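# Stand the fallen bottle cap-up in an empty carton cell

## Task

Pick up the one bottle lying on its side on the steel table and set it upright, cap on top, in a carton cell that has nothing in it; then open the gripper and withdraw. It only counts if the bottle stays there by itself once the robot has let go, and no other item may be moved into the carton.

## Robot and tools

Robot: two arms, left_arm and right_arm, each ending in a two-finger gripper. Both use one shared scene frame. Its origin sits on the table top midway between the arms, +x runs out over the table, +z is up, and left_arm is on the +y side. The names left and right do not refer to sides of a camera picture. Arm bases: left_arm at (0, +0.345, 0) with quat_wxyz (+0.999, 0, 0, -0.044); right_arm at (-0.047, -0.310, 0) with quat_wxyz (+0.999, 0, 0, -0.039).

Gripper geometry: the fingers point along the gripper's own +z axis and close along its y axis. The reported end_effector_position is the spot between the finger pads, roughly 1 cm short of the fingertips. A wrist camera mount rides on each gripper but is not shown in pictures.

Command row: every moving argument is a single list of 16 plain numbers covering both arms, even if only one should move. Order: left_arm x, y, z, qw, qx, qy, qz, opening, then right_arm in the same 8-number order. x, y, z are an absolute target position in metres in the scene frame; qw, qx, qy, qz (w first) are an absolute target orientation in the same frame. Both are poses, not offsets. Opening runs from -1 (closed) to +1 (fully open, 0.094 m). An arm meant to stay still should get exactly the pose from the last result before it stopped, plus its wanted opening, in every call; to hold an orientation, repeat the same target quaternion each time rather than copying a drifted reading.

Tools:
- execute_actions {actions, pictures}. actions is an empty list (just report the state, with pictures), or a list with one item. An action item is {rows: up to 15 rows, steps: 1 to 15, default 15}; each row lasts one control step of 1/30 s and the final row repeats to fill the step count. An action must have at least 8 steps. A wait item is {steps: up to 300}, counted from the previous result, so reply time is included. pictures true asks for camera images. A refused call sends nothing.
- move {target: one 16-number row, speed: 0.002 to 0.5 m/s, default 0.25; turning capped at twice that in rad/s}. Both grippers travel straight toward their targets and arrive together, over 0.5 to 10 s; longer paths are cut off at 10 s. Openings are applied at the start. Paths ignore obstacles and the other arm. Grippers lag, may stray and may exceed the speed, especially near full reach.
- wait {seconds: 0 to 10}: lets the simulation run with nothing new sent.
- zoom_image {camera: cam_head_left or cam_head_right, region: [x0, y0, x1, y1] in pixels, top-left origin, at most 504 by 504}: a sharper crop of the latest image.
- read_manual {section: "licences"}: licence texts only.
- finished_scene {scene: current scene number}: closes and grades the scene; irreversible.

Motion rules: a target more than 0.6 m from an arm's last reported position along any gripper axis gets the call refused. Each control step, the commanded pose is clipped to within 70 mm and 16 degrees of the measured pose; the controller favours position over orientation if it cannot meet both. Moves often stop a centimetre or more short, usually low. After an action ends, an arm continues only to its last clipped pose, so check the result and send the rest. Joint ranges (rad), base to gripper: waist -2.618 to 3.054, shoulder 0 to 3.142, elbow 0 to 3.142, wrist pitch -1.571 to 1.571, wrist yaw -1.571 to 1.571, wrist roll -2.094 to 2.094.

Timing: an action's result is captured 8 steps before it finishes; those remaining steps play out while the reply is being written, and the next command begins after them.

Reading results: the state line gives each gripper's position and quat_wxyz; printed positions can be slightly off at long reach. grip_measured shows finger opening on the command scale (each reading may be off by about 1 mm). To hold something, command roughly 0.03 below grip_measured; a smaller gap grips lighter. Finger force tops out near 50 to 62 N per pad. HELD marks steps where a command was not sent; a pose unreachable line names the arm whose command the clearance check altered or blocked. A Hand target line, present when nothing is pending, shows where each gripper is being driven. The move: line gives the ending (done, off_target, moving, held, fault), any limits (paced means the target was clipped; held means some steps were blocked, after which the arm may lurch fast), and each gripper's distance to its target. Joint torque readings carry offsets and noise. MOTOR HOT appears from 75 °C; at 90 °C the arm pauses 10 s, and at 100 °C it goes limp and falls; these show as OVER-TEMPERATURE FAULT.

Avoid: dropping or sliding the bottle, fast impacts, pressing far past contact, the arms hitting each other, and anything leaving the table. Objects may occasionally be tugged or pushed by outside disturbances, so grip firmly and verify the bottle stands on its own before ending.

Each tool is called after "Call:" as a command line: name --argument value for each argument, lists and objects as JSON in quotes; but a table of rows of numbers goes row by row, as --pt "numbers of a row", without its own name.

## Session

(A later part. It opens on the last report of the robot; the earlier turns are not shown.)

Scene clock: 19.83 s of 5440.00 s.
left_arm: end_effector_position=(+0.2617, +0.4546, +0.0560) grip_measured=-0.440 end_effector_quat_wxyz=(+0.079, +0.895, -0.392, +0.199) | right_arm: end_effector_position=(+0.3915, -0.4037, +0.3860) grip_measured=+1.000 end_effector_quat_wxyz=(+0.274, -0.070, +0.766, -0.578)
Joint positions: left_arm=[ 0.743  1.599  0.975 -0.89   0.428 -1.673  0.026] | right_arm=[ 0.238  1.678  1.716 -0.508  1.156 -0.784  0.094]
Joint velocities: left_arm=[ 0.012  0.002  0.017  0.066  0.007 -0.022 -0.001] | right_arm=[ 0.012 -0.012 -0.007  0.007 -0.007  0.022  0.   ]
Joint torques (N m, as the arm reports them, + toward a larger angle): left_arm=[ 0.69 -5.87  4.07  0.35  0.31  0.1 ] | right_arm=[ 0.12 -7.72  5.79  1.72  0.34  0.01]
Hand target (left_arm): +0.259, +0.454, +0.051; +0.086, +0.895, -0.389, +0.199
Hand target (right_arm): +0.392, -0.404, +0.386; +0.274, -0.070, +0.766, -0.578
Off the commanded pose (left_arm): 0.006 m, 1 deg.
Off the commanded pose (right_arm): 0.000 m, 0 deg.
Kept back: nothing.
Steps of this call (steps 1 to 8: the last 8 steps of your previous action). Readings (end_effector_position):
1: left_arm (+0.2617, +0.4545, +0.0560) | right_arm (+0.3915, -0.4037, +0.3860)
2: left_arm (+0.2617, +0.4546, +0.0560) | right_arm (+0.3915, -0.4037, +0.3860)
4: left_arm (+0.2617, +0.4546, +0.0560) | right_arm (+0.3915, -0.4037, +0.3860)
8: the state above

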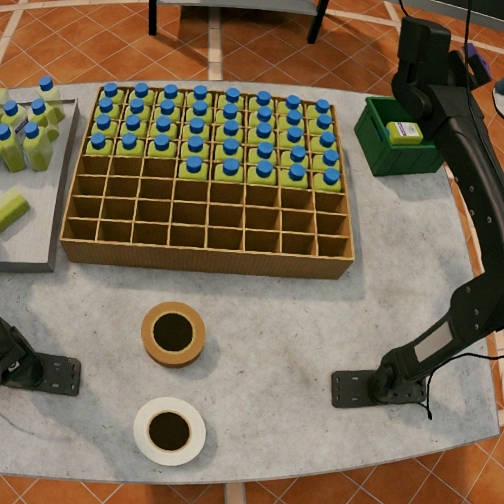

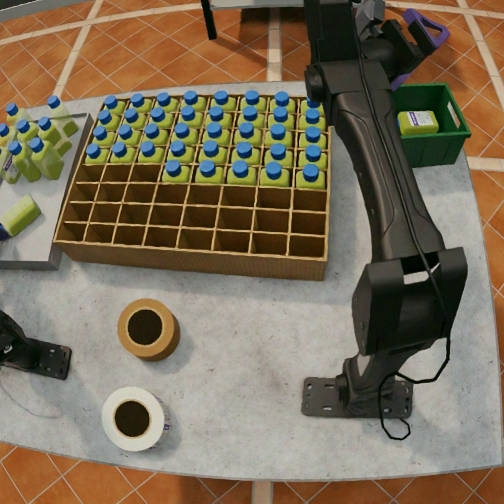

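Call:
execute_actions --actions '[{"rows":[[0.259,0.454,0.051,-0.0863,-0.8954,0.3893,-0.1985,-0.42,0.3915,-0.4037,0.3860,0.274,-0.070,0.766,-0.578,1.0],[0.259,0.454,0.051,-0.0863,-0.8954,0.3893,-0.1985,-0.35,0.3915,-0.4037,0.3860,0.274,-0.070,0.766,-0.578,1.0],[0.259,0.454,0.051,-0.0863,-0.8954,0.3893,-0.1985,-0.28,0.3915,-0.4037,0.3860,0.274,-0.070,0.766,-0.578,1.0],[0.259,0.454,0.051,-0.0863,-0.8954,0.3893,-0.1985,-0.2,0.3915,-0.4037,0.3860,0.274,-0.070,0.766,-0.578,1.0],[0.259,0.454,0.050,-0.0863,-0.8954,0.3893,-0.1985,-0.2,0.3915,-0.4037,0.3860,0.274,-0.070,0.766,-0.578,1.0],[0.259,0.454,0.049,-0.0863,-0.8954,0.3893,-0.1985,-0.2,0.3915,-0.4037,0.3860,0.274,-0.070,0.766,-0.578,1.0],[0.259,0.454,0.048,-0.0863,-0.8954,0.3893,-0.1985,-0.2,0.3915,-0.4037,0.3860,0.274,-0.070,0.766,-0.578,1.0],[0.259,0.454,0.047,-0.0863,-0.8954,0.3893,-0.1985,-0.2,0.3915,-0.4037,0.3860,0.274,-0.070,0.766,-0.578,1.0],[0.259,0.454,0.046,-0.0863,-0.8954,0.3893,-0.1985,-0.2,0.3915,-0.4037,0.3860,0.274,-0.070,0.766,-0.578,1.0],[0.259,0.454,0.045,-0.0863,-0.8954,0.3893,-0.1985,-0.2,0.3915,-0.4037,0.3860,0.274,-0.070,0.766,-0.578,1.0]],"steps":15}]'

Call:
execute_actions --actions '[]'

Scene clock: 21.30 s of 5440.00 s.
left_arm: end_effector_position=(+0.2623, +0.4550, +0.0557) grip_measured=-0.202 end_effector_quat_wxyz=(+0.078, +0.895, -0.392, +0.199) | right_arm: end_effector_position=(+0.3915, -0.4037, +0.3860) grip_measured=+1.000 end_effector_quat_wxyz=(+0.274, -0.070, +0.766, -0.578)
Joint positions: left_arm=[ 0.743  1.601  0.975 -0.887  0.428 -1.673  0.037] | right_arm=[ 0.238  1.678  1.716 -0.508  1.156 -0.784  0.094]
Joint velocities: left_arm=[-0.012  0.037 -0.002  0.051 -0.007 -0.037  0.001] | right_arm=[-0.027  0.002 -0.007 -0.037 -0.022  0.081  0.   ]
Joint torques (N m, as the arm reports them, + toward a larger angle): left_arm=[ 0.71 -5.79  3.49  0.34  0.31  0.1 ] | right_arm=[ 0.06 -7.72  5.88  1.72  0.32  0.02]
Steps of this call (steps 1 to 37: nothing new was sent; steps 38 to 44: the first 7 steps of this action). Readings (end_effector_position):
38: left_arm (+0.2617, +0.4546, +0.0560) | right_arm (+0.3915, -0.4037, +0.3860)
39: left_arm (+0.2617, +0.4546, +0.0560) | right_arm (+0.3915, -0.4037, +0.3860)
41: left_arm (+0.2618, +0.4546, +0.0560) | right_arm (+0.3915, -0.4037, +0.3860)
44: the state above

Scene clock: 21.57 s of 5440.00 s.
left_arm: end_effector_position=(+0.2603, +0.4532, +0.0484) grip_measured=-0.202 end_effector_quat_wxyz=(+0.085, +0.895, -0.391, +0.196) | right_arm: end_effector_position=(+0.3915, -0.4037, +0.3860) grip_measured=+1.000 end_effector_quat_wxyz=(+0.274, -0.070, +0.766, -0.578)
Joint positions: left_arm=[ 0.743  1.614  0.958 -0.87   0.429 -1.673  0.038] | right_arm=[ 0.238  1.678  1.716 -0.508  1.156 -0.784  0.094]
Joint velocities: left_arm=[-0.017 -0.027 -0.017  0.022 -0.022 -0.022  0.001] | right_arm=[ 0.002 -0.002  0.007 -0.037 -0.022  0.007  0.   ]
Joint torques (N m, as the arm reports them, + toward a larger angle): left_arm=[ 0.66 -6.46  4.05  0.34  0.29  0.1 ] | right_arm=[ 0.1  -7.73  5.79  1.72  0.32  0.02]
Hand target (left_arm): +0.259, +0.454, +0.045; +0.086, +0.895, -0.389, +0.198
Hand target (right_arm): +0.392, -0.404, +0.386; +0.274, -0.070, +0.766, -0.578
Off the commanded pose (left_arm): 0.004 m, 0 deg.
Off the commanded pose (right_arm): 0.000 m, 0 deg.
Kept back: nothing.
Steps of this call (steps 1 to 8: the last 8 steps of your previous action). Readings (end_effector_position):
1: left_arm (+0.2625, +0.4551, +0.0550) | right_arm (+0.3915, -0.4037, +0.3860)
2: left_arm (+0.2626, +0.4552, +0.0540) | right_arm (+0.3915, -0.4037, +0.3860)
4: left_arm (+0.2616, +0.4545, +0.0511) | right_arm (+0.3915, -0.4037, +0.3860)
8: the state above

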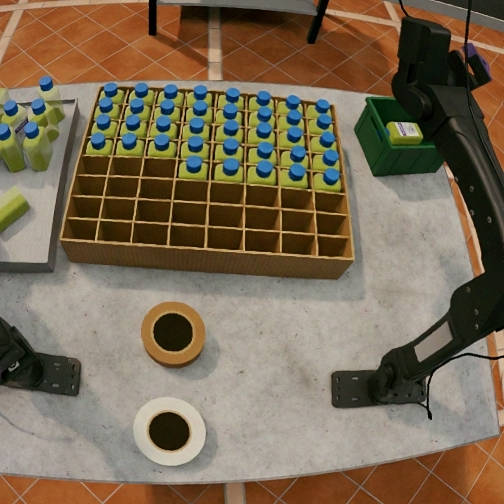

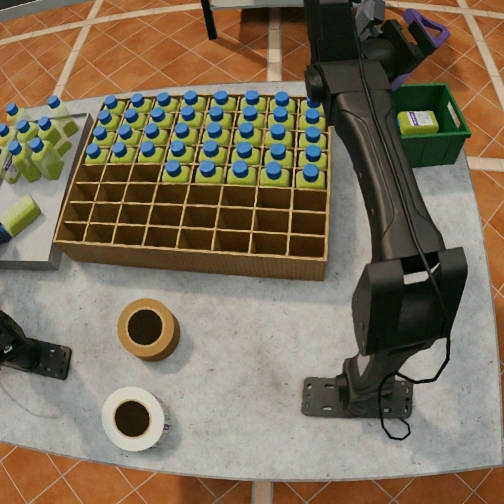

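Now at z = 0.048. Closing.

Call:
execute_actions --actions '[{"rows":[[0.259,0.454,0.045,-0.0863,-0.8954,0.3893,-0.1985,-0.25,0.3915,-0.4037,0.3860,0.274,-0.070,0.766,-0.578,1.0],[0.259,0.454,0.045,-0.0863,-0.8954,0.3893,-0.1985,-0.30,0.3915,-0.4037,0.3860,0.274,-0.070,0.766,-0.578,1.0],[0.259,0.454,0.045,-0.0863,-0.8954,0.3893,-0.1985,-0.34,0.3915,-0.4037,0.3860,0.274,-0.070,0.766,-0.578,1.0],[0.259,0.454,0.045,-0.0863,-0.8954,0.3893,-0.1985,-0.37,0.3915,-0.4037,0.3860,0.274,-0.070,0.766,-0.578,1.0],[0.259,0.454,0.045,-0.0863,-0.8954,0.3893,-0.1985,-0.39,0.3915,-0.4037,0.3860,0.274,-0.070,0.766,-0.578,1.0],[0.259,0.454,0.045,-0.0863,-0.8954,0.3893,-0.1985,-0.41,0.3915,-0.4037,0.3860,0.274,-0.070,0.766,-0.578,1.0],[0.259,0.454,0.045,-0.0863,-0.8954,0.3893,-0.1985,-0.43,0.3915,-0.4037,0.3860,0.274,-0.070,0.766,-0.578,1.0],[0.259,0.454,0.045,-0.0863,-0.8954,0.3893,-0.1985,-0.45,0.3915,-0.4037,0.3860,0.274,-0.070,0.766,-0.578,1.0],[0.259,0.454,0.045,-0.0863,-0.8954,0.3893,-0.1985,-0.47,0.3915,-0.4037,0.3860,0.274,-0.070,0.766,-0.578,1.0],[0.259,0.454,0.045,-0.0863,-0.8954,0.3893,-0.1985,-0.49,0.3915,-0.4037,0.3860,0.274,-0.070,0.766,-0.578,1.0],[0.259,0.454,0.045,-0.0863,-0.8954,0.3893,-0.1985,-0.50,0.3915,-0.4037,0.3860,0.274,-0.070,0.766,-0.578,1.0]],"steps":14}]'

Call:
execute_actions --actions '[]'

Call:
zoom_image --camera "cam_head_right" --region '[0, 190, 60, 260]'

Scene clock: 22.60 s of 5440.00 s.
left_arm: end_effector_position=(+0.2615, +0.4540, +0.0485) grip_measured=-0.399 end_effector_quat_wxyz=(+0.082, +0.895, -0.391, +0.198) | right_arm: end_effector_position=(+0.3915, -0.4037, +0.3860) grip_measured=+1.000 end_effector_quat_wxyz=(+0.274, -0.070, +0.766, -0.578)
Joint positions: left_arm=[ 0.743  1.614  0.958 -0.864  0.429 -1.673  0.028] | right_arm=[ 0.238  1.678  1.716 -0.508  1.156 -0.784  0.094]
Joint velocities: left_arm=[-0.012  0.007  0.017  0.007 -0.051  0.022 -0.016] | right_arm=[ 0.007 -0.017  0.017  0.022 -0.081  0.022  0.   ]
Joint torques (N m, as the arm reports them, + toward a larger angle): left_arm=[ 0.66 -6.42  4.07  0.33  0.3   0.09] | right_arm=[ 0.06 -7.7   5.74  1.69  0.32  0.02]
Steps of this call (steps 1 to 25: nothing new was sent; steps 26 to 31: the first 6 steps of this action). Readings (end_effector_position):
26: left_arm (+0.2606, +0.4533, +0.0485) | right_arm (+0.3915, -0.4037, +0.3860)
27: left_arm (+0.2607, +0.4534, +0.0485) | right_arm (+0.3915, -0.4037, +0.3860)
29: left_arm (+0.2609, +0.4536, +0.0485) | right_arm (+0.3915, -0.4037, +0.3860)
31: the state above

Scene clock: 22.87 s of 5440.00 s.
left_arm: end_effector_position=(+0.2616, +0.4541, +0.0485) grip_measured=-0.444 end_effector_quat_wxyz=(+0.082, +0.895, -0.392, +0.198) | right_arm: end_effector_position=(+0.3915, -0.4037, +0.3860) grip_measured=+1.000 end_effector_quat_wxyz=(+0.274, -0.070, +0.766, -0.578)
Joint positions: left_arm=[ 0.743  1.614  0.958 -0.864  0.429 -1.673  0.026] | right_arm=[ 0.238  1.678  1.716 -0.508  1.156 -0.784  0.094]
Joint velocities: left_arm=[ 0.007 -0.012 -0.007  0.022 -0.051 -0.022 -0.   ] | right_arm=[ 0.002  0.002 -0.027 -0.007 -0.051  0.066  0.   ]
Joint torques (N m, as the arm reports them, + toward a larger angle): left_arm=[ 0.68 -6.39  4.12  0.34  0.29  0.1 ] | right_arm=[ 0.03 -7.69  5.89  1.69  0.33  0.03]
Hand target (left_arm): +0.259, +0.454, +0.045; +0.086, +0.895, -0.389, +0.199
Hand target (right_arm): +0.392, -0.404, +0.386; +0.274, -0.070, +0.766, -0.578
Off the commanded pose (left_arm): 0.004 m, 1 deg.
Off the commanded pose (right_arm): 0.000 m, 0 deg.
Kept back: nothing.
Steps of this call (steps 1 to 8: the last 8 steps of your previous action). Readings (end_effector_position):
1: left_arm (+0.2615, +0.4540, +0.0485) | right_arm (+0.3915, -0.4037, +0.3860)
2: left_arm (+0.2615, +0.4540, +0.0485) | right_arm (+0.3915, -0.4037, +0.3860)
4: left_arm (+0.2616, +0.4541, +0.0485) | right_arm (+0.3915, -0.4037, +0.3860)
8: the state above

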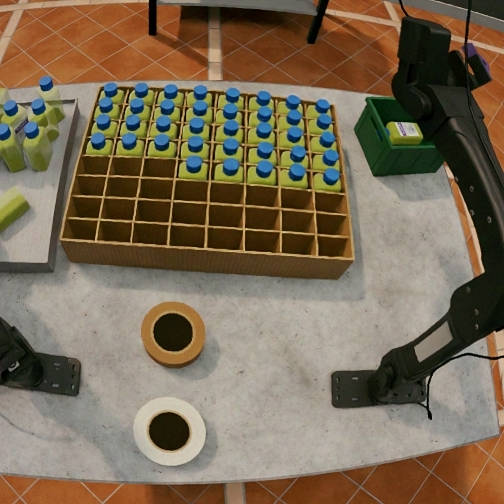

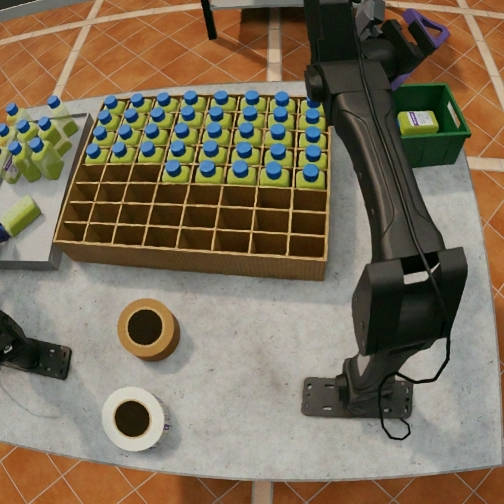

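Region (0, 190, 60, 260) of cam_head_right's 504x504 image, scaled by 7.200, with more detail than that image has; it fills the left 432 columns of this view, and the rest is white.

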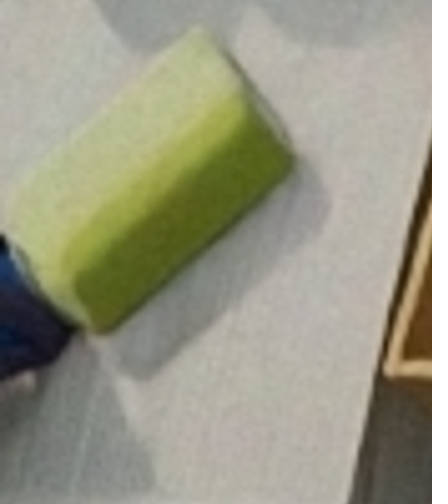

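Call:
move --target '[0.259,0.452,0.115,-0.0013,-0.8585,0.4850,-0.1667,-0.50,0.3915,-0.4037,0.3860,0.274,-0.070,0.766,-0.578,1.0]' --speed 0.08

Call:
zoom_image --camera "cam_head_right" --region '[0, 170, 80, 270]'

Scene clock: 26.57 s of 5440.00 s.
left_arm: end_effector_position=(+0.2530, +0.4525, +0.0990) grip_measured=-0.444 end_effector_quat_wxyz=(+0.019, +0.866, -0.474, +0.155) | right_arm: end_effector_position=(+0.3915, -0.4037, +0.3860) grip_measured=+1.000 end_effector_quat_wxyz=(+0.274, -0.070, +0.766, -0.578)
Joint positions: left_arm=[ 0.673  1.473  1.061 -1.043  0.292 -1.572  0.026] | right_arm=[ 0.238  1.678  1.716 -0.508  1.156 -0.784  0.094]
Joint velocities: left_arm=[ 0.007 -0.012 -0.007 -0.095  0.037  0.037 -0.001] | right_arm=[ 0.017  0.017  0.007  0.022 -0.022  0.022  0.   ]
Joint torques (N m, as the arm reports them, + toward a larger angle): left_arm=[-0.72 -8.33  7.91  0.31  0.23  0.11] | right_arm=[ 0.04 -7.74  5.81  1.7   0.32  0.03]
Hand target (left_arm): +0.260, +0.453, +0.115; -0.000, +0.859, -0.484, +0.167
Hand target (right_arm): +0.392, -0.404, +0.386; +0.274, -0.070, +0.766, -0.578
Off the commanded pose (left_arm): 0.017 m, 3 deg.
Off the commanded pose (right_arm): 0.000 m, 0 deg.
Kept back: nothing.
move: off_target (left_arm)

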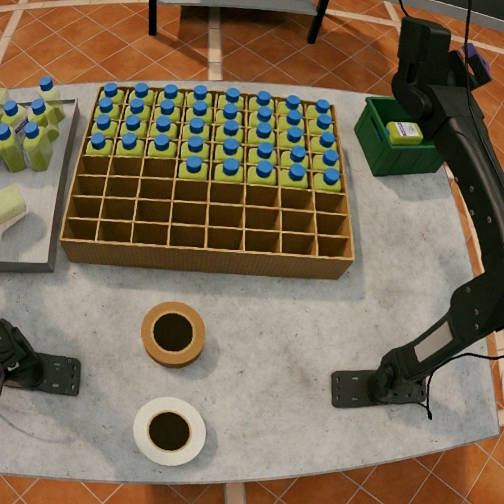

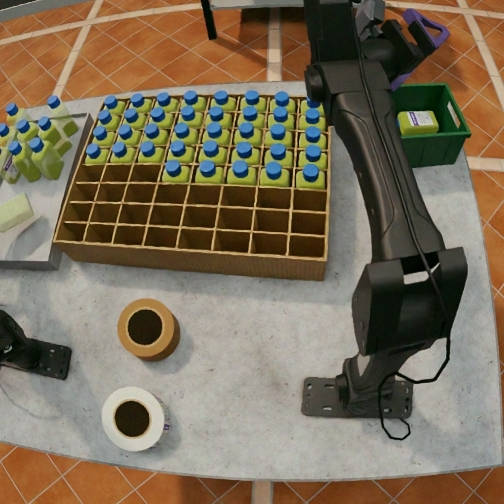

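Region (0, 170, 80, 270) of cam_head_right's 504x504 image, scaled by 5.040, with more detail than that image has; it fills the left 403 columns of this view, and the rest is white.

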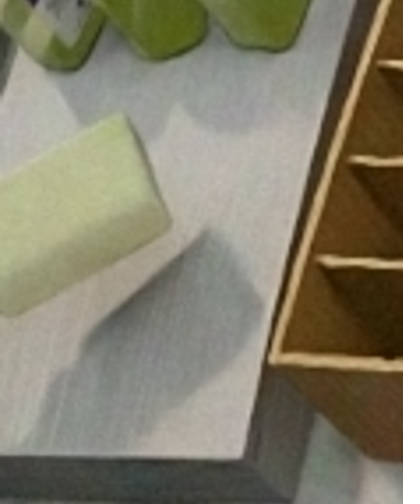

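Call:
move --target '[0.29,0.40,0.275,0.5587,-0.0362,0.8282,0.0244,-0.50,0.3915,-0.4037,0.3860,0.274,-0.070,0.766,-0.578,1.0]' --speed 0.4

Scene clock: 31.53 s of 5440.00 s.
left_arm: end_effector_position=(+0.2890, +0.3999, +0.2562) grip_measured=-0.444 end_effector_quat_wxyz=(+0.529, -0.048, +0.847, +0.013) | right_arm: end_effector_position=(+0.3915, -0.4037, +0.3860) grip_measured=+1.000 end_effector_quat_wxyz=(+0.274, -0.070, +0.766, -0.578)
Joint positions: left_arm=[ 0.391  0.765  0.784 -0.484  0.199  0.067  0.026] | right_arm=[ 0.238  1.678  1.716 -0.508  1.156 -0.784  0.094]
Joint velocities: left_arm=[ 0.002  0.002 -0.002 -0.007  0.051  0.007  0.001] | right_arm=[ 0.002 -0.002  0.002 -0.007  0.007 -0.007  0.   ]
Joint torques (N m, as the arm reports them, + toward a larger angle): left_arm=[ 0.83 -1.77  6.23  2.32  0.21  0.12] | right_arm=[ 0.04 -7.69  5.82  1.71  0.33  0.02]
Hand target (left_arm): +0.292, +0.401, +0.274; +0.560, -0.038, +0.827, +0.020
Hand target (right_arm): +0.392, -0.404, +0.386; +0.274, -0.070, +0.766, -0.578
Off the commanded pose (left_arm): 0.019 m, 4 deg.
Off the commanded pose (right_arm): 0.000 m, 0 deg.
Kept back: nothing.
move: off_target (left_arm)

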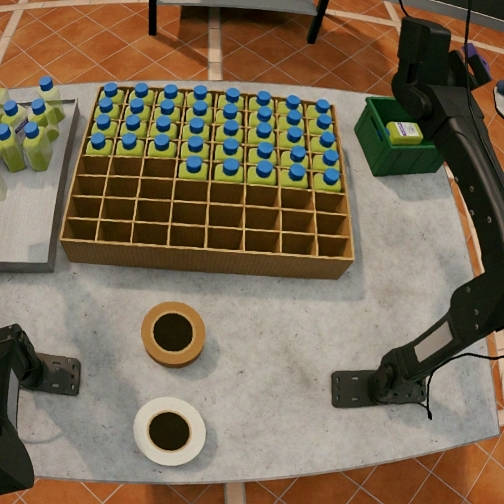

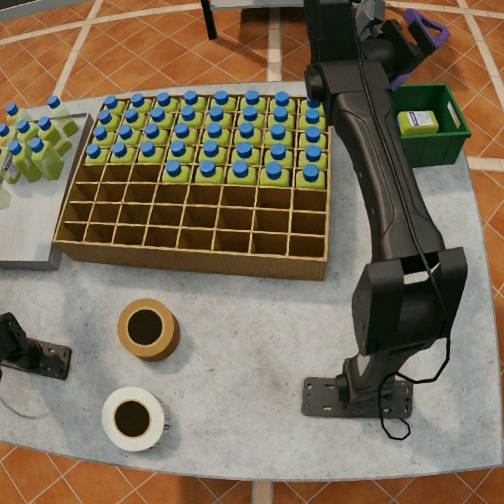

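Call:
zoom_image --camera "cam_head_left" --region '[50, 140, 200, 280]'

Call:
zoom_image --camera "cam_head_right" --region '[40, 140, 190, 280]'

Region (50, 140, 200, 280) of cam_head_left's 504x504 image, scaled by 3.360, with more detail than that image has; it fills the top 470 rows of this view, and the rest is white.

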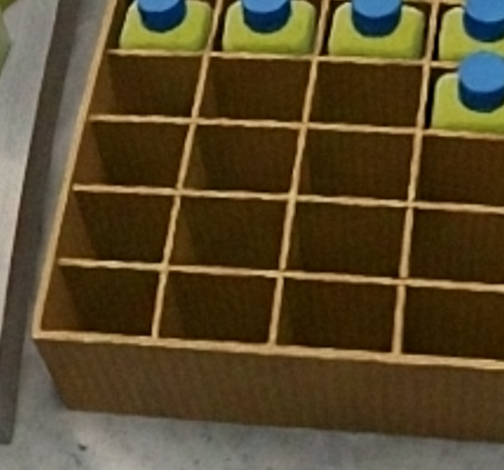

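Region (40, 140, 190, 280) of cam_head_right's 504x504 image, scaled by 3.360, with more detail than that image has; it fills the top 470 rows of this view, and the rest is white.

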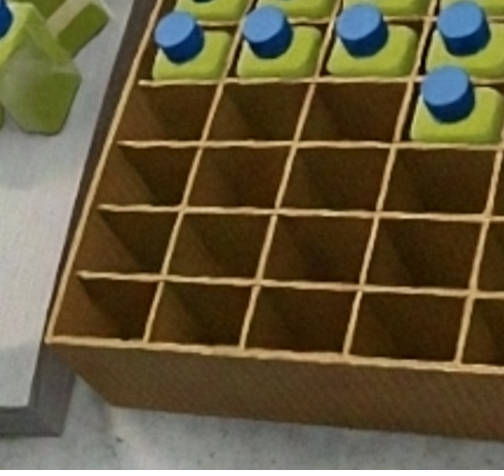

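Call:
move --target '[0.28,0.18,0.255,0.5589,0.0289,0.8285,-0.0195,-0.50,0.3915,-0.4037,0.3860,0.274,-0.070,0.766,-0.578,1.0]' --speed 0.2

Call:
zoom_image --camera "cam_head_left" --region '[50, 120, 200, 260]'

Call:
zoom_image --camera "cam_head_right" --region '[40, 120, 190, 260]'

Scene clock: 34.60 s of 5440.00 s.
left_arm: end_effector_position=(+0.2712, +0.1834, +0.2315) grip_measured=-0.444 end_effector_quat_wxyz=(+0.536, +0.061, +0.842, +0.006) | right_arm: end_effector_position=(+0.3915, -0.4037, +0.3860) grip_measured=+1.000 end_effector_quat_wxyz=(+0.274, -0.070, +0.766, -0.578)
Joint positions: left_arm=[-0.859  1.009  0.797 -0.428 -0.776 -0.397  0.026] | right_arm=[ 0.238  1.678  1.716 -0.508  1.156 -0.784  0.094]
Joint velocities: left_arm=[-0.022 -0.002 -0.012 -0.022  0.037  0.022 -0.   ] | right_arm=[ 0.002  0.012 -0.012 -0.066 -0.022  0.007  0.   ]
Joint torques (N m, as the arm reports them, + toward a larger angle): left_arm=[-0.37 -1.89  9.21  1.9  -0.47 -0.04] | right_arm=[ 0.2  -7.73  5.77  1.7   0.31  0.01]
Hand target (left_arm): +0.277, +0.179, +0.256; +0.562, +0.035, +0.826, -0.012
Hand target (right_arm): +0.392, -0.404, +0.386; +0.274, -0.070, +0.766, -0.578
Off the commanded pose (left_arm): 0.025 m, 6 deg.
Off the commanded pose (right_arm): 0.000 m, 0 deg.
Kept back: nothing.
move: off_target (left_arm)

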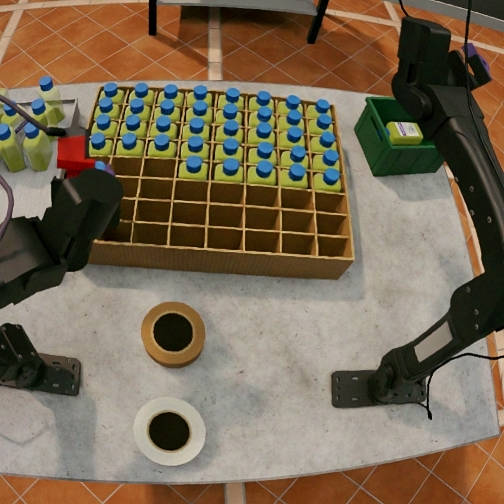

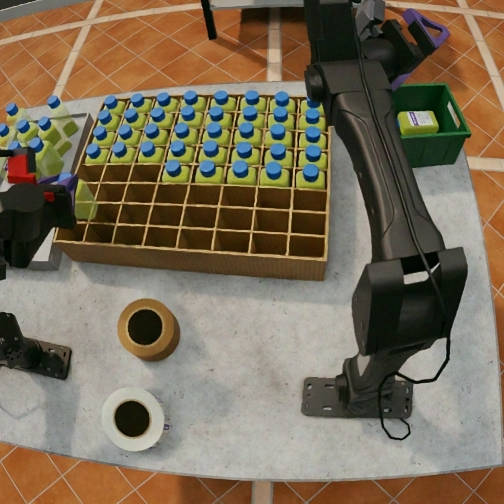

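Region (50, 120, 200, 260) of cam_head_left's 504x504 image, scaled by 3.360, with more detail than that image has; it fills the top 470 rows of this view, and the rest is white.

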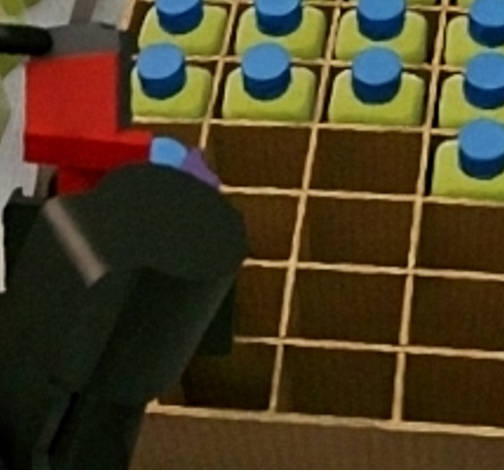

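Region (40, 120, 190, 260) of cam_head_right's 504x504 image, scaled by 3.360, with more detail than that image has; it fills the top 470 rows of this view, and the rest is white.

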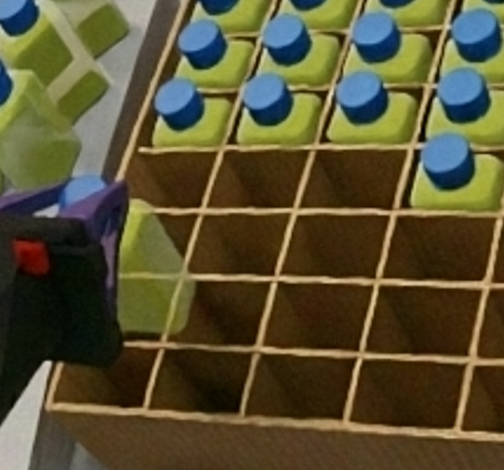

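Call:
move --target '[0.298,0.156,0.232,0.550,0.013,0.8345,-0.032,-0.50,0.3915,-0.4037,0.3860,0.274,-0.070,0.766,-0.578,1.0]' --speed 0.08

Call:
zoom_image --camera "cam_head_right" --region '[50, 150, 150, 250]'

Call:
zoom_image --camera "cam_head_left" --region '[70, 130, 180, 240]'

Scene clock: 37.70 s of 5440.00 s.
left_arm: end_effector_position=(+0.2884, +0.1597, +0.2103) grip_measured=-0.444 end_effector_quat_wxyz=(+0.527, +0.039, +0.849, -0.012) | right_arm: end_effector_position=(+0.3915, -0.4037, +0.3860) grip_measured=+1.000 end_effector_quat_wxyz=(+0.274, -0.070, +0.766, -0.578)
Joint positions: left_arm=[-0.85   1.144  0.797 -0.307 -0.754 -0.46   0.026] | right_arm=[ 0.238  1.678  1.716 -0.508  1.156 -0.784  0.094]
Joint velocities: left_arm=[ 0.012 -0.002  0.002 -0.022 -0.022 -0.022  0.   ] | right_arm=[-0.007 -0.002  0.007 -0.037 -0.051 -0.051  0.   ]
Joint torques (N m, as the arm reports them, + toward a larger angle): left_arm=[ 0.79 -3.58  8.63  1.89 -0.28 -0.03] | right_arm=[ 0.09 -7.63  5.77  1.71  0.33  0.03]
Hand target (left_arm): +0.297, +0.157, +0.231; +0.549, +0.013, +0.835, -0.032
Hand target (right_arm): +0.392, -0.404, +0.386; +0.274, -0.070, +0.766, -0.578
Off the commanded pose (left_arm): 0.024 m, 5 deg.
Off the commanded pose (right_arm): 0.000 m, 0 deg.
Kept back: nothing.
move: off_target (left_arm)

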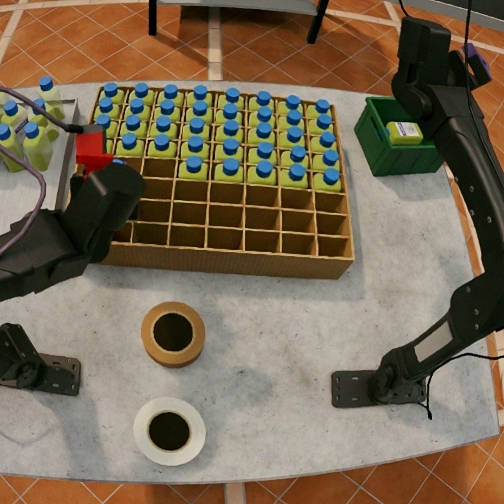

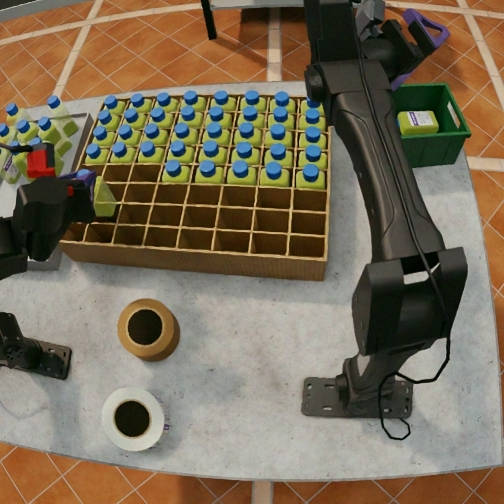

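Region (50, 150, 150, 250) of cam_head_right's 504x504 image, scaled by 5.040, with more detail than that image has.

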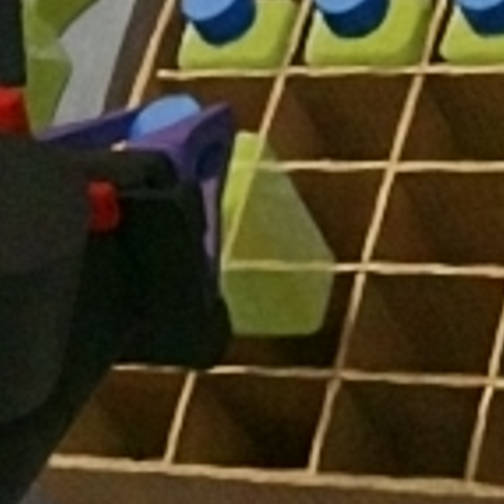

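Region (70, 130, 180, 240) of cam_head_left's 504x504 image, scaled by 4.582, with more detail than that image has.

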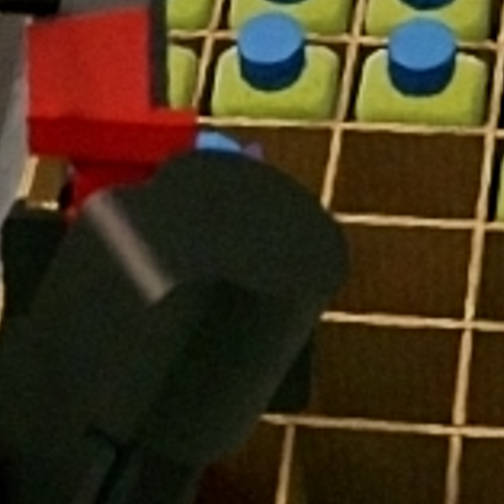

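Call:
move --target '[0.287,0.165,0.200,0.542,0.026,0.8397,-0.022,-0.50,0.3915,-0.4037,0.3860,0.274,-0.070,0.766,-0.578,1.0]' --speed 0.04

Call:
zoom_image --camera "cam_head_right" --region '[50, 150, 150, 250]'

Call:
zoom_image --camera "cam_head_left" --region '[70, 130, 180, 240]'

Scene clock: 40.57 s of 5440.00 s.
left_arm: end_effector_position=(+0.2850, +0.1640, +0.1884) grip_measured=-0.444 end_effector_quat_wxyz=(+0.525, +0.041, +0.850, -0.011) | right_arm: end_effector_position=(+0.3915, -0.4037, +0.3860) grip_measured=+1.000 end_effector_quat_wxyz=(+0.274, -0.070, +0.766, -0.578)
Joint positions: left_arm=[-0.85   1.136  0.71  -0.235 -0.752 -0.461  0.026] | right_arm=[ 0.238  1.678  1.716 -0.508  1.156 -0.784  0.094]
Joint velocities: left_arm=[-0.012 -0.012  0.007 -0.081  0.037 -0.11  -0.   ] | right_arm=[ 0.017 -0.027  0.012  0.066 -0.022 -0.022  0.   ]
Joint torques (N m, as the arm reports them, + toward a larger angle): left_arm=[ 0.13 -5.6   5.95  1.77 -0.32  0.03] | right_arm=[ 0.11 -7.69  5.93  1.7   0.32  0.02]
Hand target (left_arm): +0.287, +0.165, +0.200; +0.541, +0.026, +0.840, -0.022
Hand target (right_arm): +0.392, -0.404, +0.386; +0.274, -0.070, +0.766, -0.578
Off the commanded pose (left_arm): 0.012 m, 3 deg.
Off the commanded pose (right_arm): 0.000 m, 0 deg.
Kept back: nothing.
move: off_target (left_arm)

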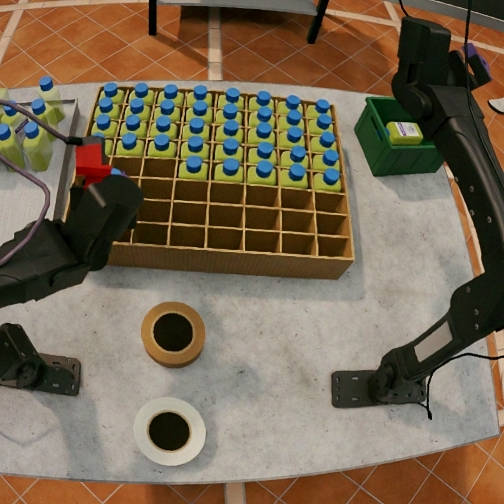

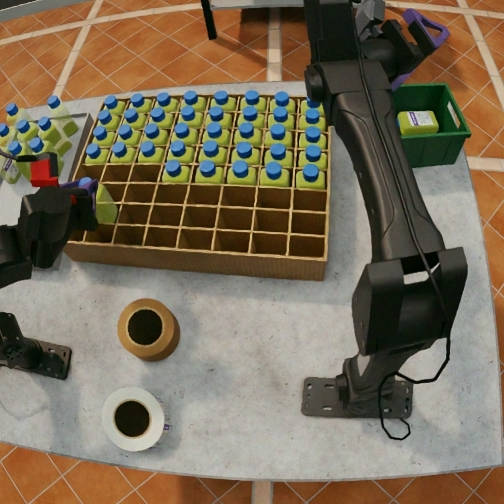

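Region (50, 150, 150, 250) of cam_head_right's 504x504 image, scaled by 5.040, with more detail than that image has.

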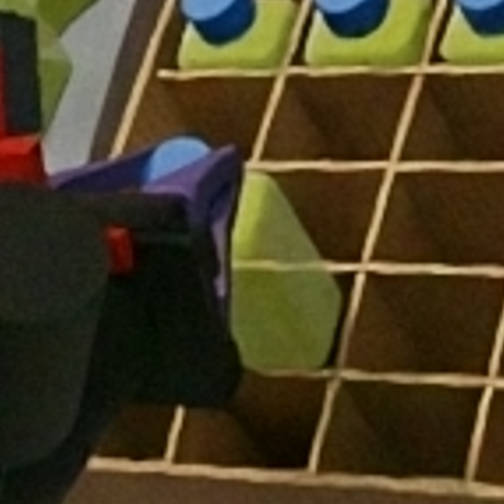

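Region (70, 130, 180, 240) of cam_head_left's 504x504 image, scaled by 4.582, with more detail than that image has.

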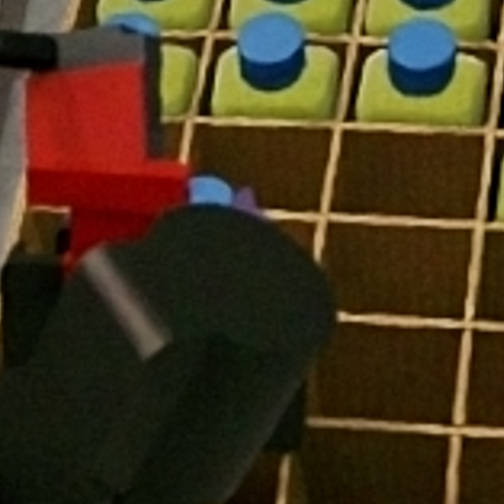

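Call:
execute_actions --actions '[{"rows":[[0.287,0.165,0.200,0.544,0.024,0.8385,-0.023,-0.50,0.3915,-0.4037,0.3860,0.274,-0.070,0.766,-0.578,1.0],[0.2872,0.165,0.200,0.546,0.0225,0.8372,-0.024,-0.50,0.3915,-0.4037,0.3860,0.274,-0.070,0.766,-0.578,1.0],[0.2874,0.165,0.200,0.548,0.021,0.836,-0.0255,-0.50,0.3915,-0.4037,0.3860,0.274,-0.070,0.766,-0.578,1.0],[0.2876,0.165,0.200,0.550,0.019,0.8347,-0.0265,-0.50,0.3915,-0.4037,0.3860,0.274,-0.070,0.766,-0.578,1.0],[0.2878,0.165,0.200,0.552,0.0175,0.8335,-0.028,-0.50,0.3915,-0.4037,0.3860,0.274,-0.070,0.766,-0.578,1.0],[0.288,0.165,0.200,0.554,0.016,0.8322,-0.029,-0.50,0.3915,-0.4037,0.3860,0.274,-0.070,0.766,-0.578,1.0],[0.288,0.165,0.200,0.556,0.014,0.831,-0.030,-0.50,0.3915,-0.4037,0.3860,0.274,-0.070,0.766,-0.578,1.0]],"steps":15}]'

Call:
execute_actions --actions '[]'

Call:
zoom_image --camera "cam_head_right" --region '[50, 150, 150, 250]'

Scene clock: 42.93 s of 5440.00 s.
left_arm: end_effector_position=(+0.2850, +0.1642, +0.1842) grip_measured=-0.444 end_effector_quat_wxyz=(+0.528, +0.038, +0.848, -0.013) | right_arm: end_effector_position=(+0.3915, -0.4037, +0.3860) grip_measured=+1.000 end_effector_quat_wxyz=(+0.274, -0.070, +0.766, -0.578)
Joint positions: left_arm=[-0.85   1.136  0.686 -0.202 -0.753 -0.461  0.026] | right_arm=[ 0.238  1.678  1.716 -0.508  1.156 -0.784  0.094]
Joint velocities: left_arm=[-0.017 -0.002 -0.168  0.081 -0.066 -0.022 -0.   ] | right_arm=[-0.002 -0.007 -0.012  0.037 -0.037 -0.066  0.   ]
Joint torques (N m, as the arm reports them, + toward a larger angle): left_arm=[-0.25 -6.02  5.96  1.82 -0.44 -0.03] | right_arm=[ 0.08 -7.64  5.78  1.71  0.33  0.02]
Steps of this call (steps 1 to 64: nothing new was sent; steps 65 to 71: the first 7 steps of this action). Readings (end_effector_position):
65: left_arm (+0.2850, +0.1639, +0.1886) | right_arm (+0.3915, -0.4037, +0.3860)
66: left_arm (+0.2851, +0.1638, +0.1884) | right_arm (+0.3915, -0.4037, +0.3860)
68: left_arm (+0.2852, +0.1637, +0.1875) | right_arm (+0.3915, -0.4037, +0.3860)
71: the state above

Scene clock: 43.20 s of 5440.00 s.
left_arm: end_effector_position=(+0.2853, +0.1645, +0.1827) grip_measured=-0.444 end_effector_quat_wxyz=(+0.531, +0.036, +0.847, -0.015) | right_arm: end_effector_position=(+0.3915, -0.4037, +0.3860) grip_measured=+1.000 end_effector_quat_wxyz=(+0.274, -0.070, +0.766, -0.578)
Joint positions: left_arm=[-0.85   1.136  0.675 -0.183 -0.757 -0.461  0.026] | right_arm=[ 0.238  1.678  1.716 -0.508  1.156 -0.784  0.094]
Joint velocities: left_arm=[ 0.002 -0.012  0.002  0.081 -0.022  0.037  0.   ] | right_arm=[ 0.012  0.007 -0.012  0.007  0.037 -0.007  0.   ]
Joint torques (N m, as the arm reports them, + toward a larger angle): left_arm=[-0.29 -5.99  6.06  1.89 -0.45 -0.01] | right_arm=[ 0.07 -7.74  5.8   1.72  0.3  -0.02]
Hand target (left_arm): +0.288, +0.165, +0.200; +0.555, +0.014, +0.831, -0.031
Hand target (right_arm): +0.392, -0.404, +0.386; +0.274, -0.070, +0.766, -0.578
Off the commanded pose (left_arm): 0.017 m, 5 deg.
Off the commanded pose (right_arm): 0.000 m, 0 deg.
Kept back: nothing.
Steps of this call (steps 1 to 8: the last 8 steps of your previous action). Readings (end_effector_position):
1: left_arm (+0.2849, +0.1645, +0.1832) | right_arm (+0.3915, -0.4037, +0.3860)
2: left_arm (+0.2849, +0.1647, +0.1824) | right_arm (+0.3915, -0.4037, +0.3860)
4: left_arm (+0.2850, +0.1649, +0.1821) | right_arm (+0.3915, -0.4037, +0.3860)
8: the state above

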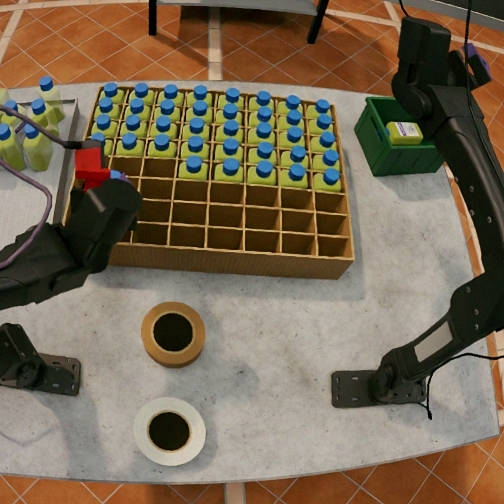

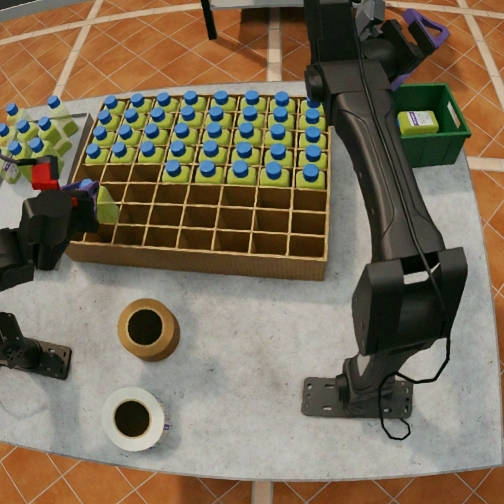

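Region (50, 150, 150, 250) of cam_head_right's 504x504 image, scaled by 5.040, with more detail than that image has.

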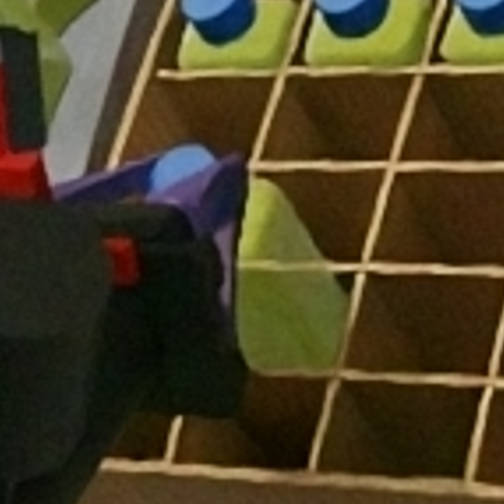

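Call:
execute_actions --actions '[]'

Call:
zoom_image --camera "cam_head_right" --region '[85, 190, 135, 240]'

Scene clock: 43.47 s of 5440.00 s.
left_arm: end_effector_position=(+0.2856, +0.1641, +0.1833) grip_measured=-0.444 end_effector_quat_wxyz=(+0.532, +0.035, +0.846, -0.016) | right_arm: end_effector_position=(+0.3915, -0.4037, +0.3860) grip_measured=+1.000 end_effector_quat_wxyz=(+0.274, -0.070, +0.766, -0.578)
Joint positions: left_arm=[-0.85   1.136  0.675 -0.179 -0.757 -0.461  0.026] | right_arm=[ 0.238  1.678  1.716 -0.508  1.156 -0.784  0.094]
Joint velocities: left_arm=[-0.002 -0.007 -0.012 -0.007  0.037  0.007 -0.   ] | right_arm=[-0.017 -0.012 -0.007  0.051 -0.007 -0.022  0.   ]
Joint torques (N m, as the arm reports them, + toward a larger angle): left_arm=[-0.26 -5.99  6.06  1.89 -0.45 -0.01] | right_arm=[ 0.13 -7.73  5.89  1.69  0.33  0.03]
Hand target (left_arm): +0.288, +0.165, +0.200; +0.555, +0.014, +0.831, -0.030
Hand target (right_arm): +0.392, -0.404, +0.386; +0.274, -0.070, +0.766, -0.578
Off the commanded pose (left_arm): 0.017 m, 4 deg.
Off the commanded pose (right_arm): 0.000 m, 0 deg.
Kept back: nothing.
Steps of this call (steps 1 to 8: nothing new was sent). Readings (end_effector_position):
1: left_arm (+0.2854, +0.1644, +0.1829) | right_arm (+0.3915, -0.4037, +0.3860)
2: left_arm (+0.2854, +0.1643, +0.1830) | right_arm (+0.3915, -0.4037, +0.3860)
4: left_arm (+0.2855, +0.1642, +0.1832) | right_arm (+0.3915, -0.4037, +0.3860)
8: the state above

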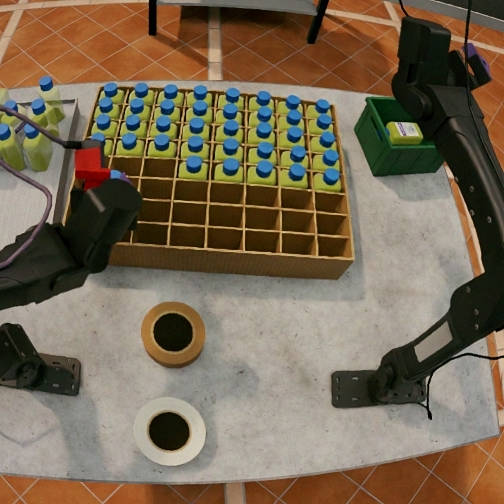

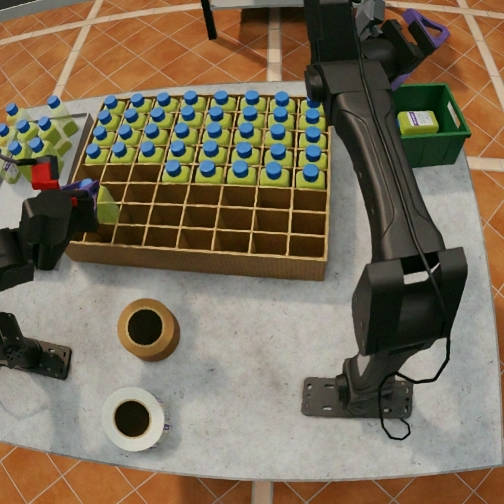

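Region (85, 190, 135, 240) of cam_head_right's 504x504 image, scaled by 10.080, with more detail than that image has.

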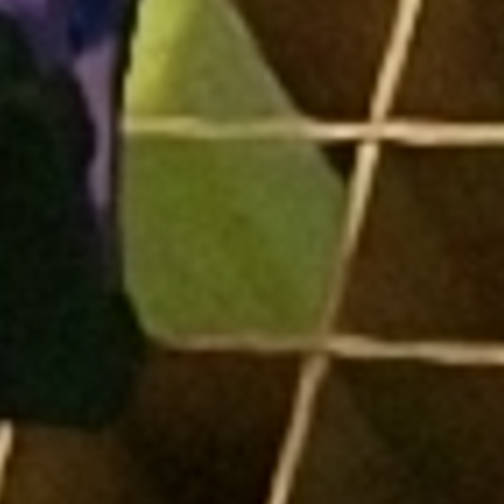

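Call:
execute_actions --actions '[{"rows":[[0.2881,0.165,0.199,0.556,0.014,0.831,-0.030,-0.50,0.3915,-0.4037,0.3860,0.274,-0.070,0.766,-0.578,1.0],[0.2882,0.165,0.198,0.556,0.014,0.831,-0.030,-0.50,0.3915,-0.4037,0.3860,0.274,-0.070,0.766,-0.578,1.0],[0.2883,0.165,0.197,0.556,0.014,0.831,-0.030,-0.50,0.3915,-0.4037,0.3860,0.274,-0.070,0.766,-0.578,1.0],[0.2884,0.165,0.196,0.556,0.014,0.831,-0.030,-0.50,0.3915,-0.4037,0.3860,0.274,-0.070,0.766,-0.578,1.0],[0.2885,0.165,0.195,0.556,0.014,0.831,-0.030,-0.50,0.3915,-0.4037,0.3860,0.274,-0.070,0.766,-0.578,1.0],[0.2886,0.165,0.194,0.556,0.014,0.831,-0.030,-0.50,0.3915,-0.4037,0.3860,0.274,-0.070,0.766,-0.578,1.0],[0.2887,0.165,0.193,0.556,0.014,0.831,-0.030,-0.50,0.3915,-0.4037,0.3860,0.274,-0.070,0.766,-0.578,1.0],[0.2888,0.165,0.192,0.556,0.014,0.831,-0.030,-0.50,0.3915,-0.4037,0.3860,0.274,-0.070,0.766,-0.578,1.0],[0.2889,0.165,0.191,0.556,0.014,0.831,-0.030,-0.50,0.3915,-0.4037,0.3860,0.274,-0.070,0.766,-0.578,1.0],[0.289,0.165,0.190,0.556,0.014,0.831,-0.030,-0.50,0.3915,-0.4037,0.3860,0.274,-0.070,0.766,-0.578,1.0]],"steps":15}]'

Call:
execute_actions --actions '[]'

Call:
zoom_image --camera "cam_head_right" --region '[85, 190, 135, 240]'

Scene clock: 45.47 s of 5440.00 s.
left_arm: end_effector_position=(+0.2855, +0.1642, +0.1806) grip_measured=-0.444 end_effector_quat_wxyz=(+0.533, +0.034, +0.845, -0.018) | right_arm: end_effector_position=(+0.3915, -0.4037, +0.3860) grip_measured=+1.000 end_effector_quat_wxyz=(+0.274, -0.070, +0.766, -0.578)
Joint positions: left_arm=[-0.85   1.136  0.66  -0.158 -0.757 -0.461  0.026] | right_arm=[ 0.238  1.678  1.716 -0.508  1.156 -0.784  0.094]
Joint velocities: left_arm=[-0.017  0.007 -0.129  0.11   0.022 -0.066 -0.   ] | right_arm=[-0.017 -0.002 -0.007 -0.051  0.11   0.007  0.   ]
Joint torques (N m, as the arm reports them, + toward a larger angle): left_arm=[-0.08 -5.08  6.06  1.88 -0.43  0.01] | right_arm=[ 0.11 -7.74  5.81  1.71  0.34  0.02]
Steps of this call (steps 1 to 53: nothing new was sent; steps 54 to 60: the first 7 steps of this action). Readings (end_effector_position):
54: left_arm (+0.2856, +0.1641, +0.1834) | right_arm (+0.3915, -0.4037, +0.3860)
55: left_arm (+0.2857, +0.1640, +0.1836) | right_arm (+0.3915, -0.4037, +0.3860)
57: left_arm (+0.2859, +0.1637, +0.1836) | right_arm (+0.3915, -0.4037, +0.3860)
60: the state above

Scene clock: 45.73 s of 5440.00 s.
left_arm: end_effector_position=(+0.2847, +0.1654, +0.1754) grip_measured=-0.444 end_effector_quat_wxyz=(+0.533, +0.034, +0.845, -0.017) | right_arm: end_effector_position=(+0.3915, -0.4037, +0.3860) grip_measured=+1.000 end_effector_quat_wxyz=(+0.274, -0.070, +0.766, -0.578)
Joint positions: left_arm=[-0.85   1.136  0.639 -0.14  -0.757 -0.461  0.026] | right_arm=[ 0.238  1.678  1.716 -0.508  1.156 -0.784  0.094]
Joint velocities: left_arm=[ 0.007 -0.012 -0.007  0.022  0.007  0.007  0.   ] | right_arm=[ 0.002  0.002  0.012  0.037 -0.037 -0.081  0.   ]
Joint torques (N m, as the arm reports them, + toward a larger angle): left_arm=[ 0.   -4.77  6.08  1.93 -0.42  0.02] | right_arm=[ 0.01 -7.72  5.86  1.72  0.33  0.01]
Hand target (left_arm): +0.289, +0.165, +0.190; +0.555, +0.014, +0.831, -0.030
Hand target (right_arm): +0.392, -0.404, +0.386; +0.274, -0.070, +0.766, -0.578
Off the commanded pose (left_arm): 0.015 m, 4 deg.
Off the commanded pose (right_arm): 0.000 m, 0 deg.
Kept back: nothing.
Steps of this call (steps 1 to 8: the last 8 steps of your previous action). Readings (end_effector_position):
1: left_arm (+0.2853, +0.1646, +0.1794) | right_arm (+0.3915, -0.4037, +0.3860)
2: left_arm (+0.2850, +0.1649, +0.1780) | right_arm (+0.3915, -0.4037, +0.3860)
4: left_arm (+0.2846, +0.1654, +0.1760) | right_arm (+0.3915, -0.4037, +0.3860)
8: the state above

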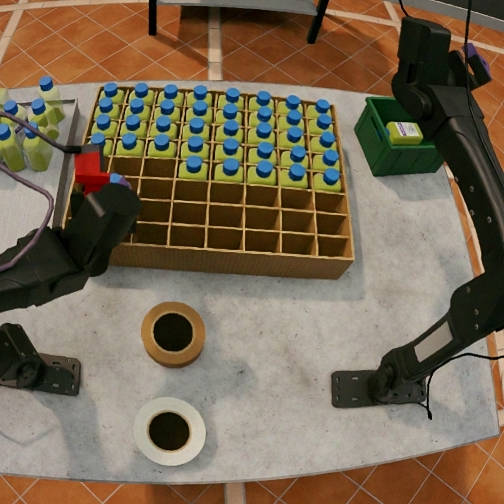

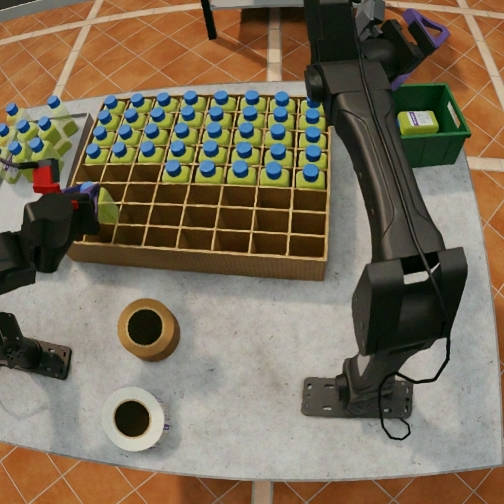

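Region (85, 190, 135, 240) of cam_head_right's 504x504 image, scaled by 10.080, with more detail than that image has.

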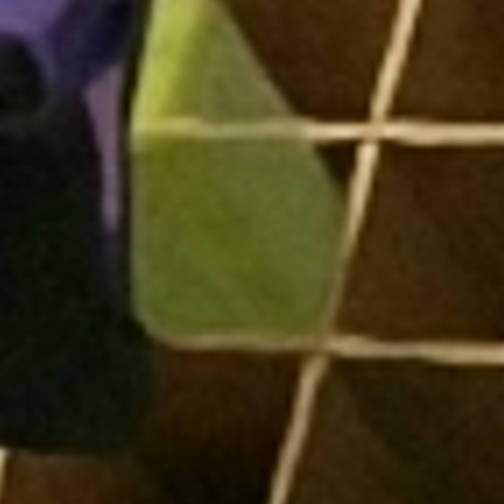

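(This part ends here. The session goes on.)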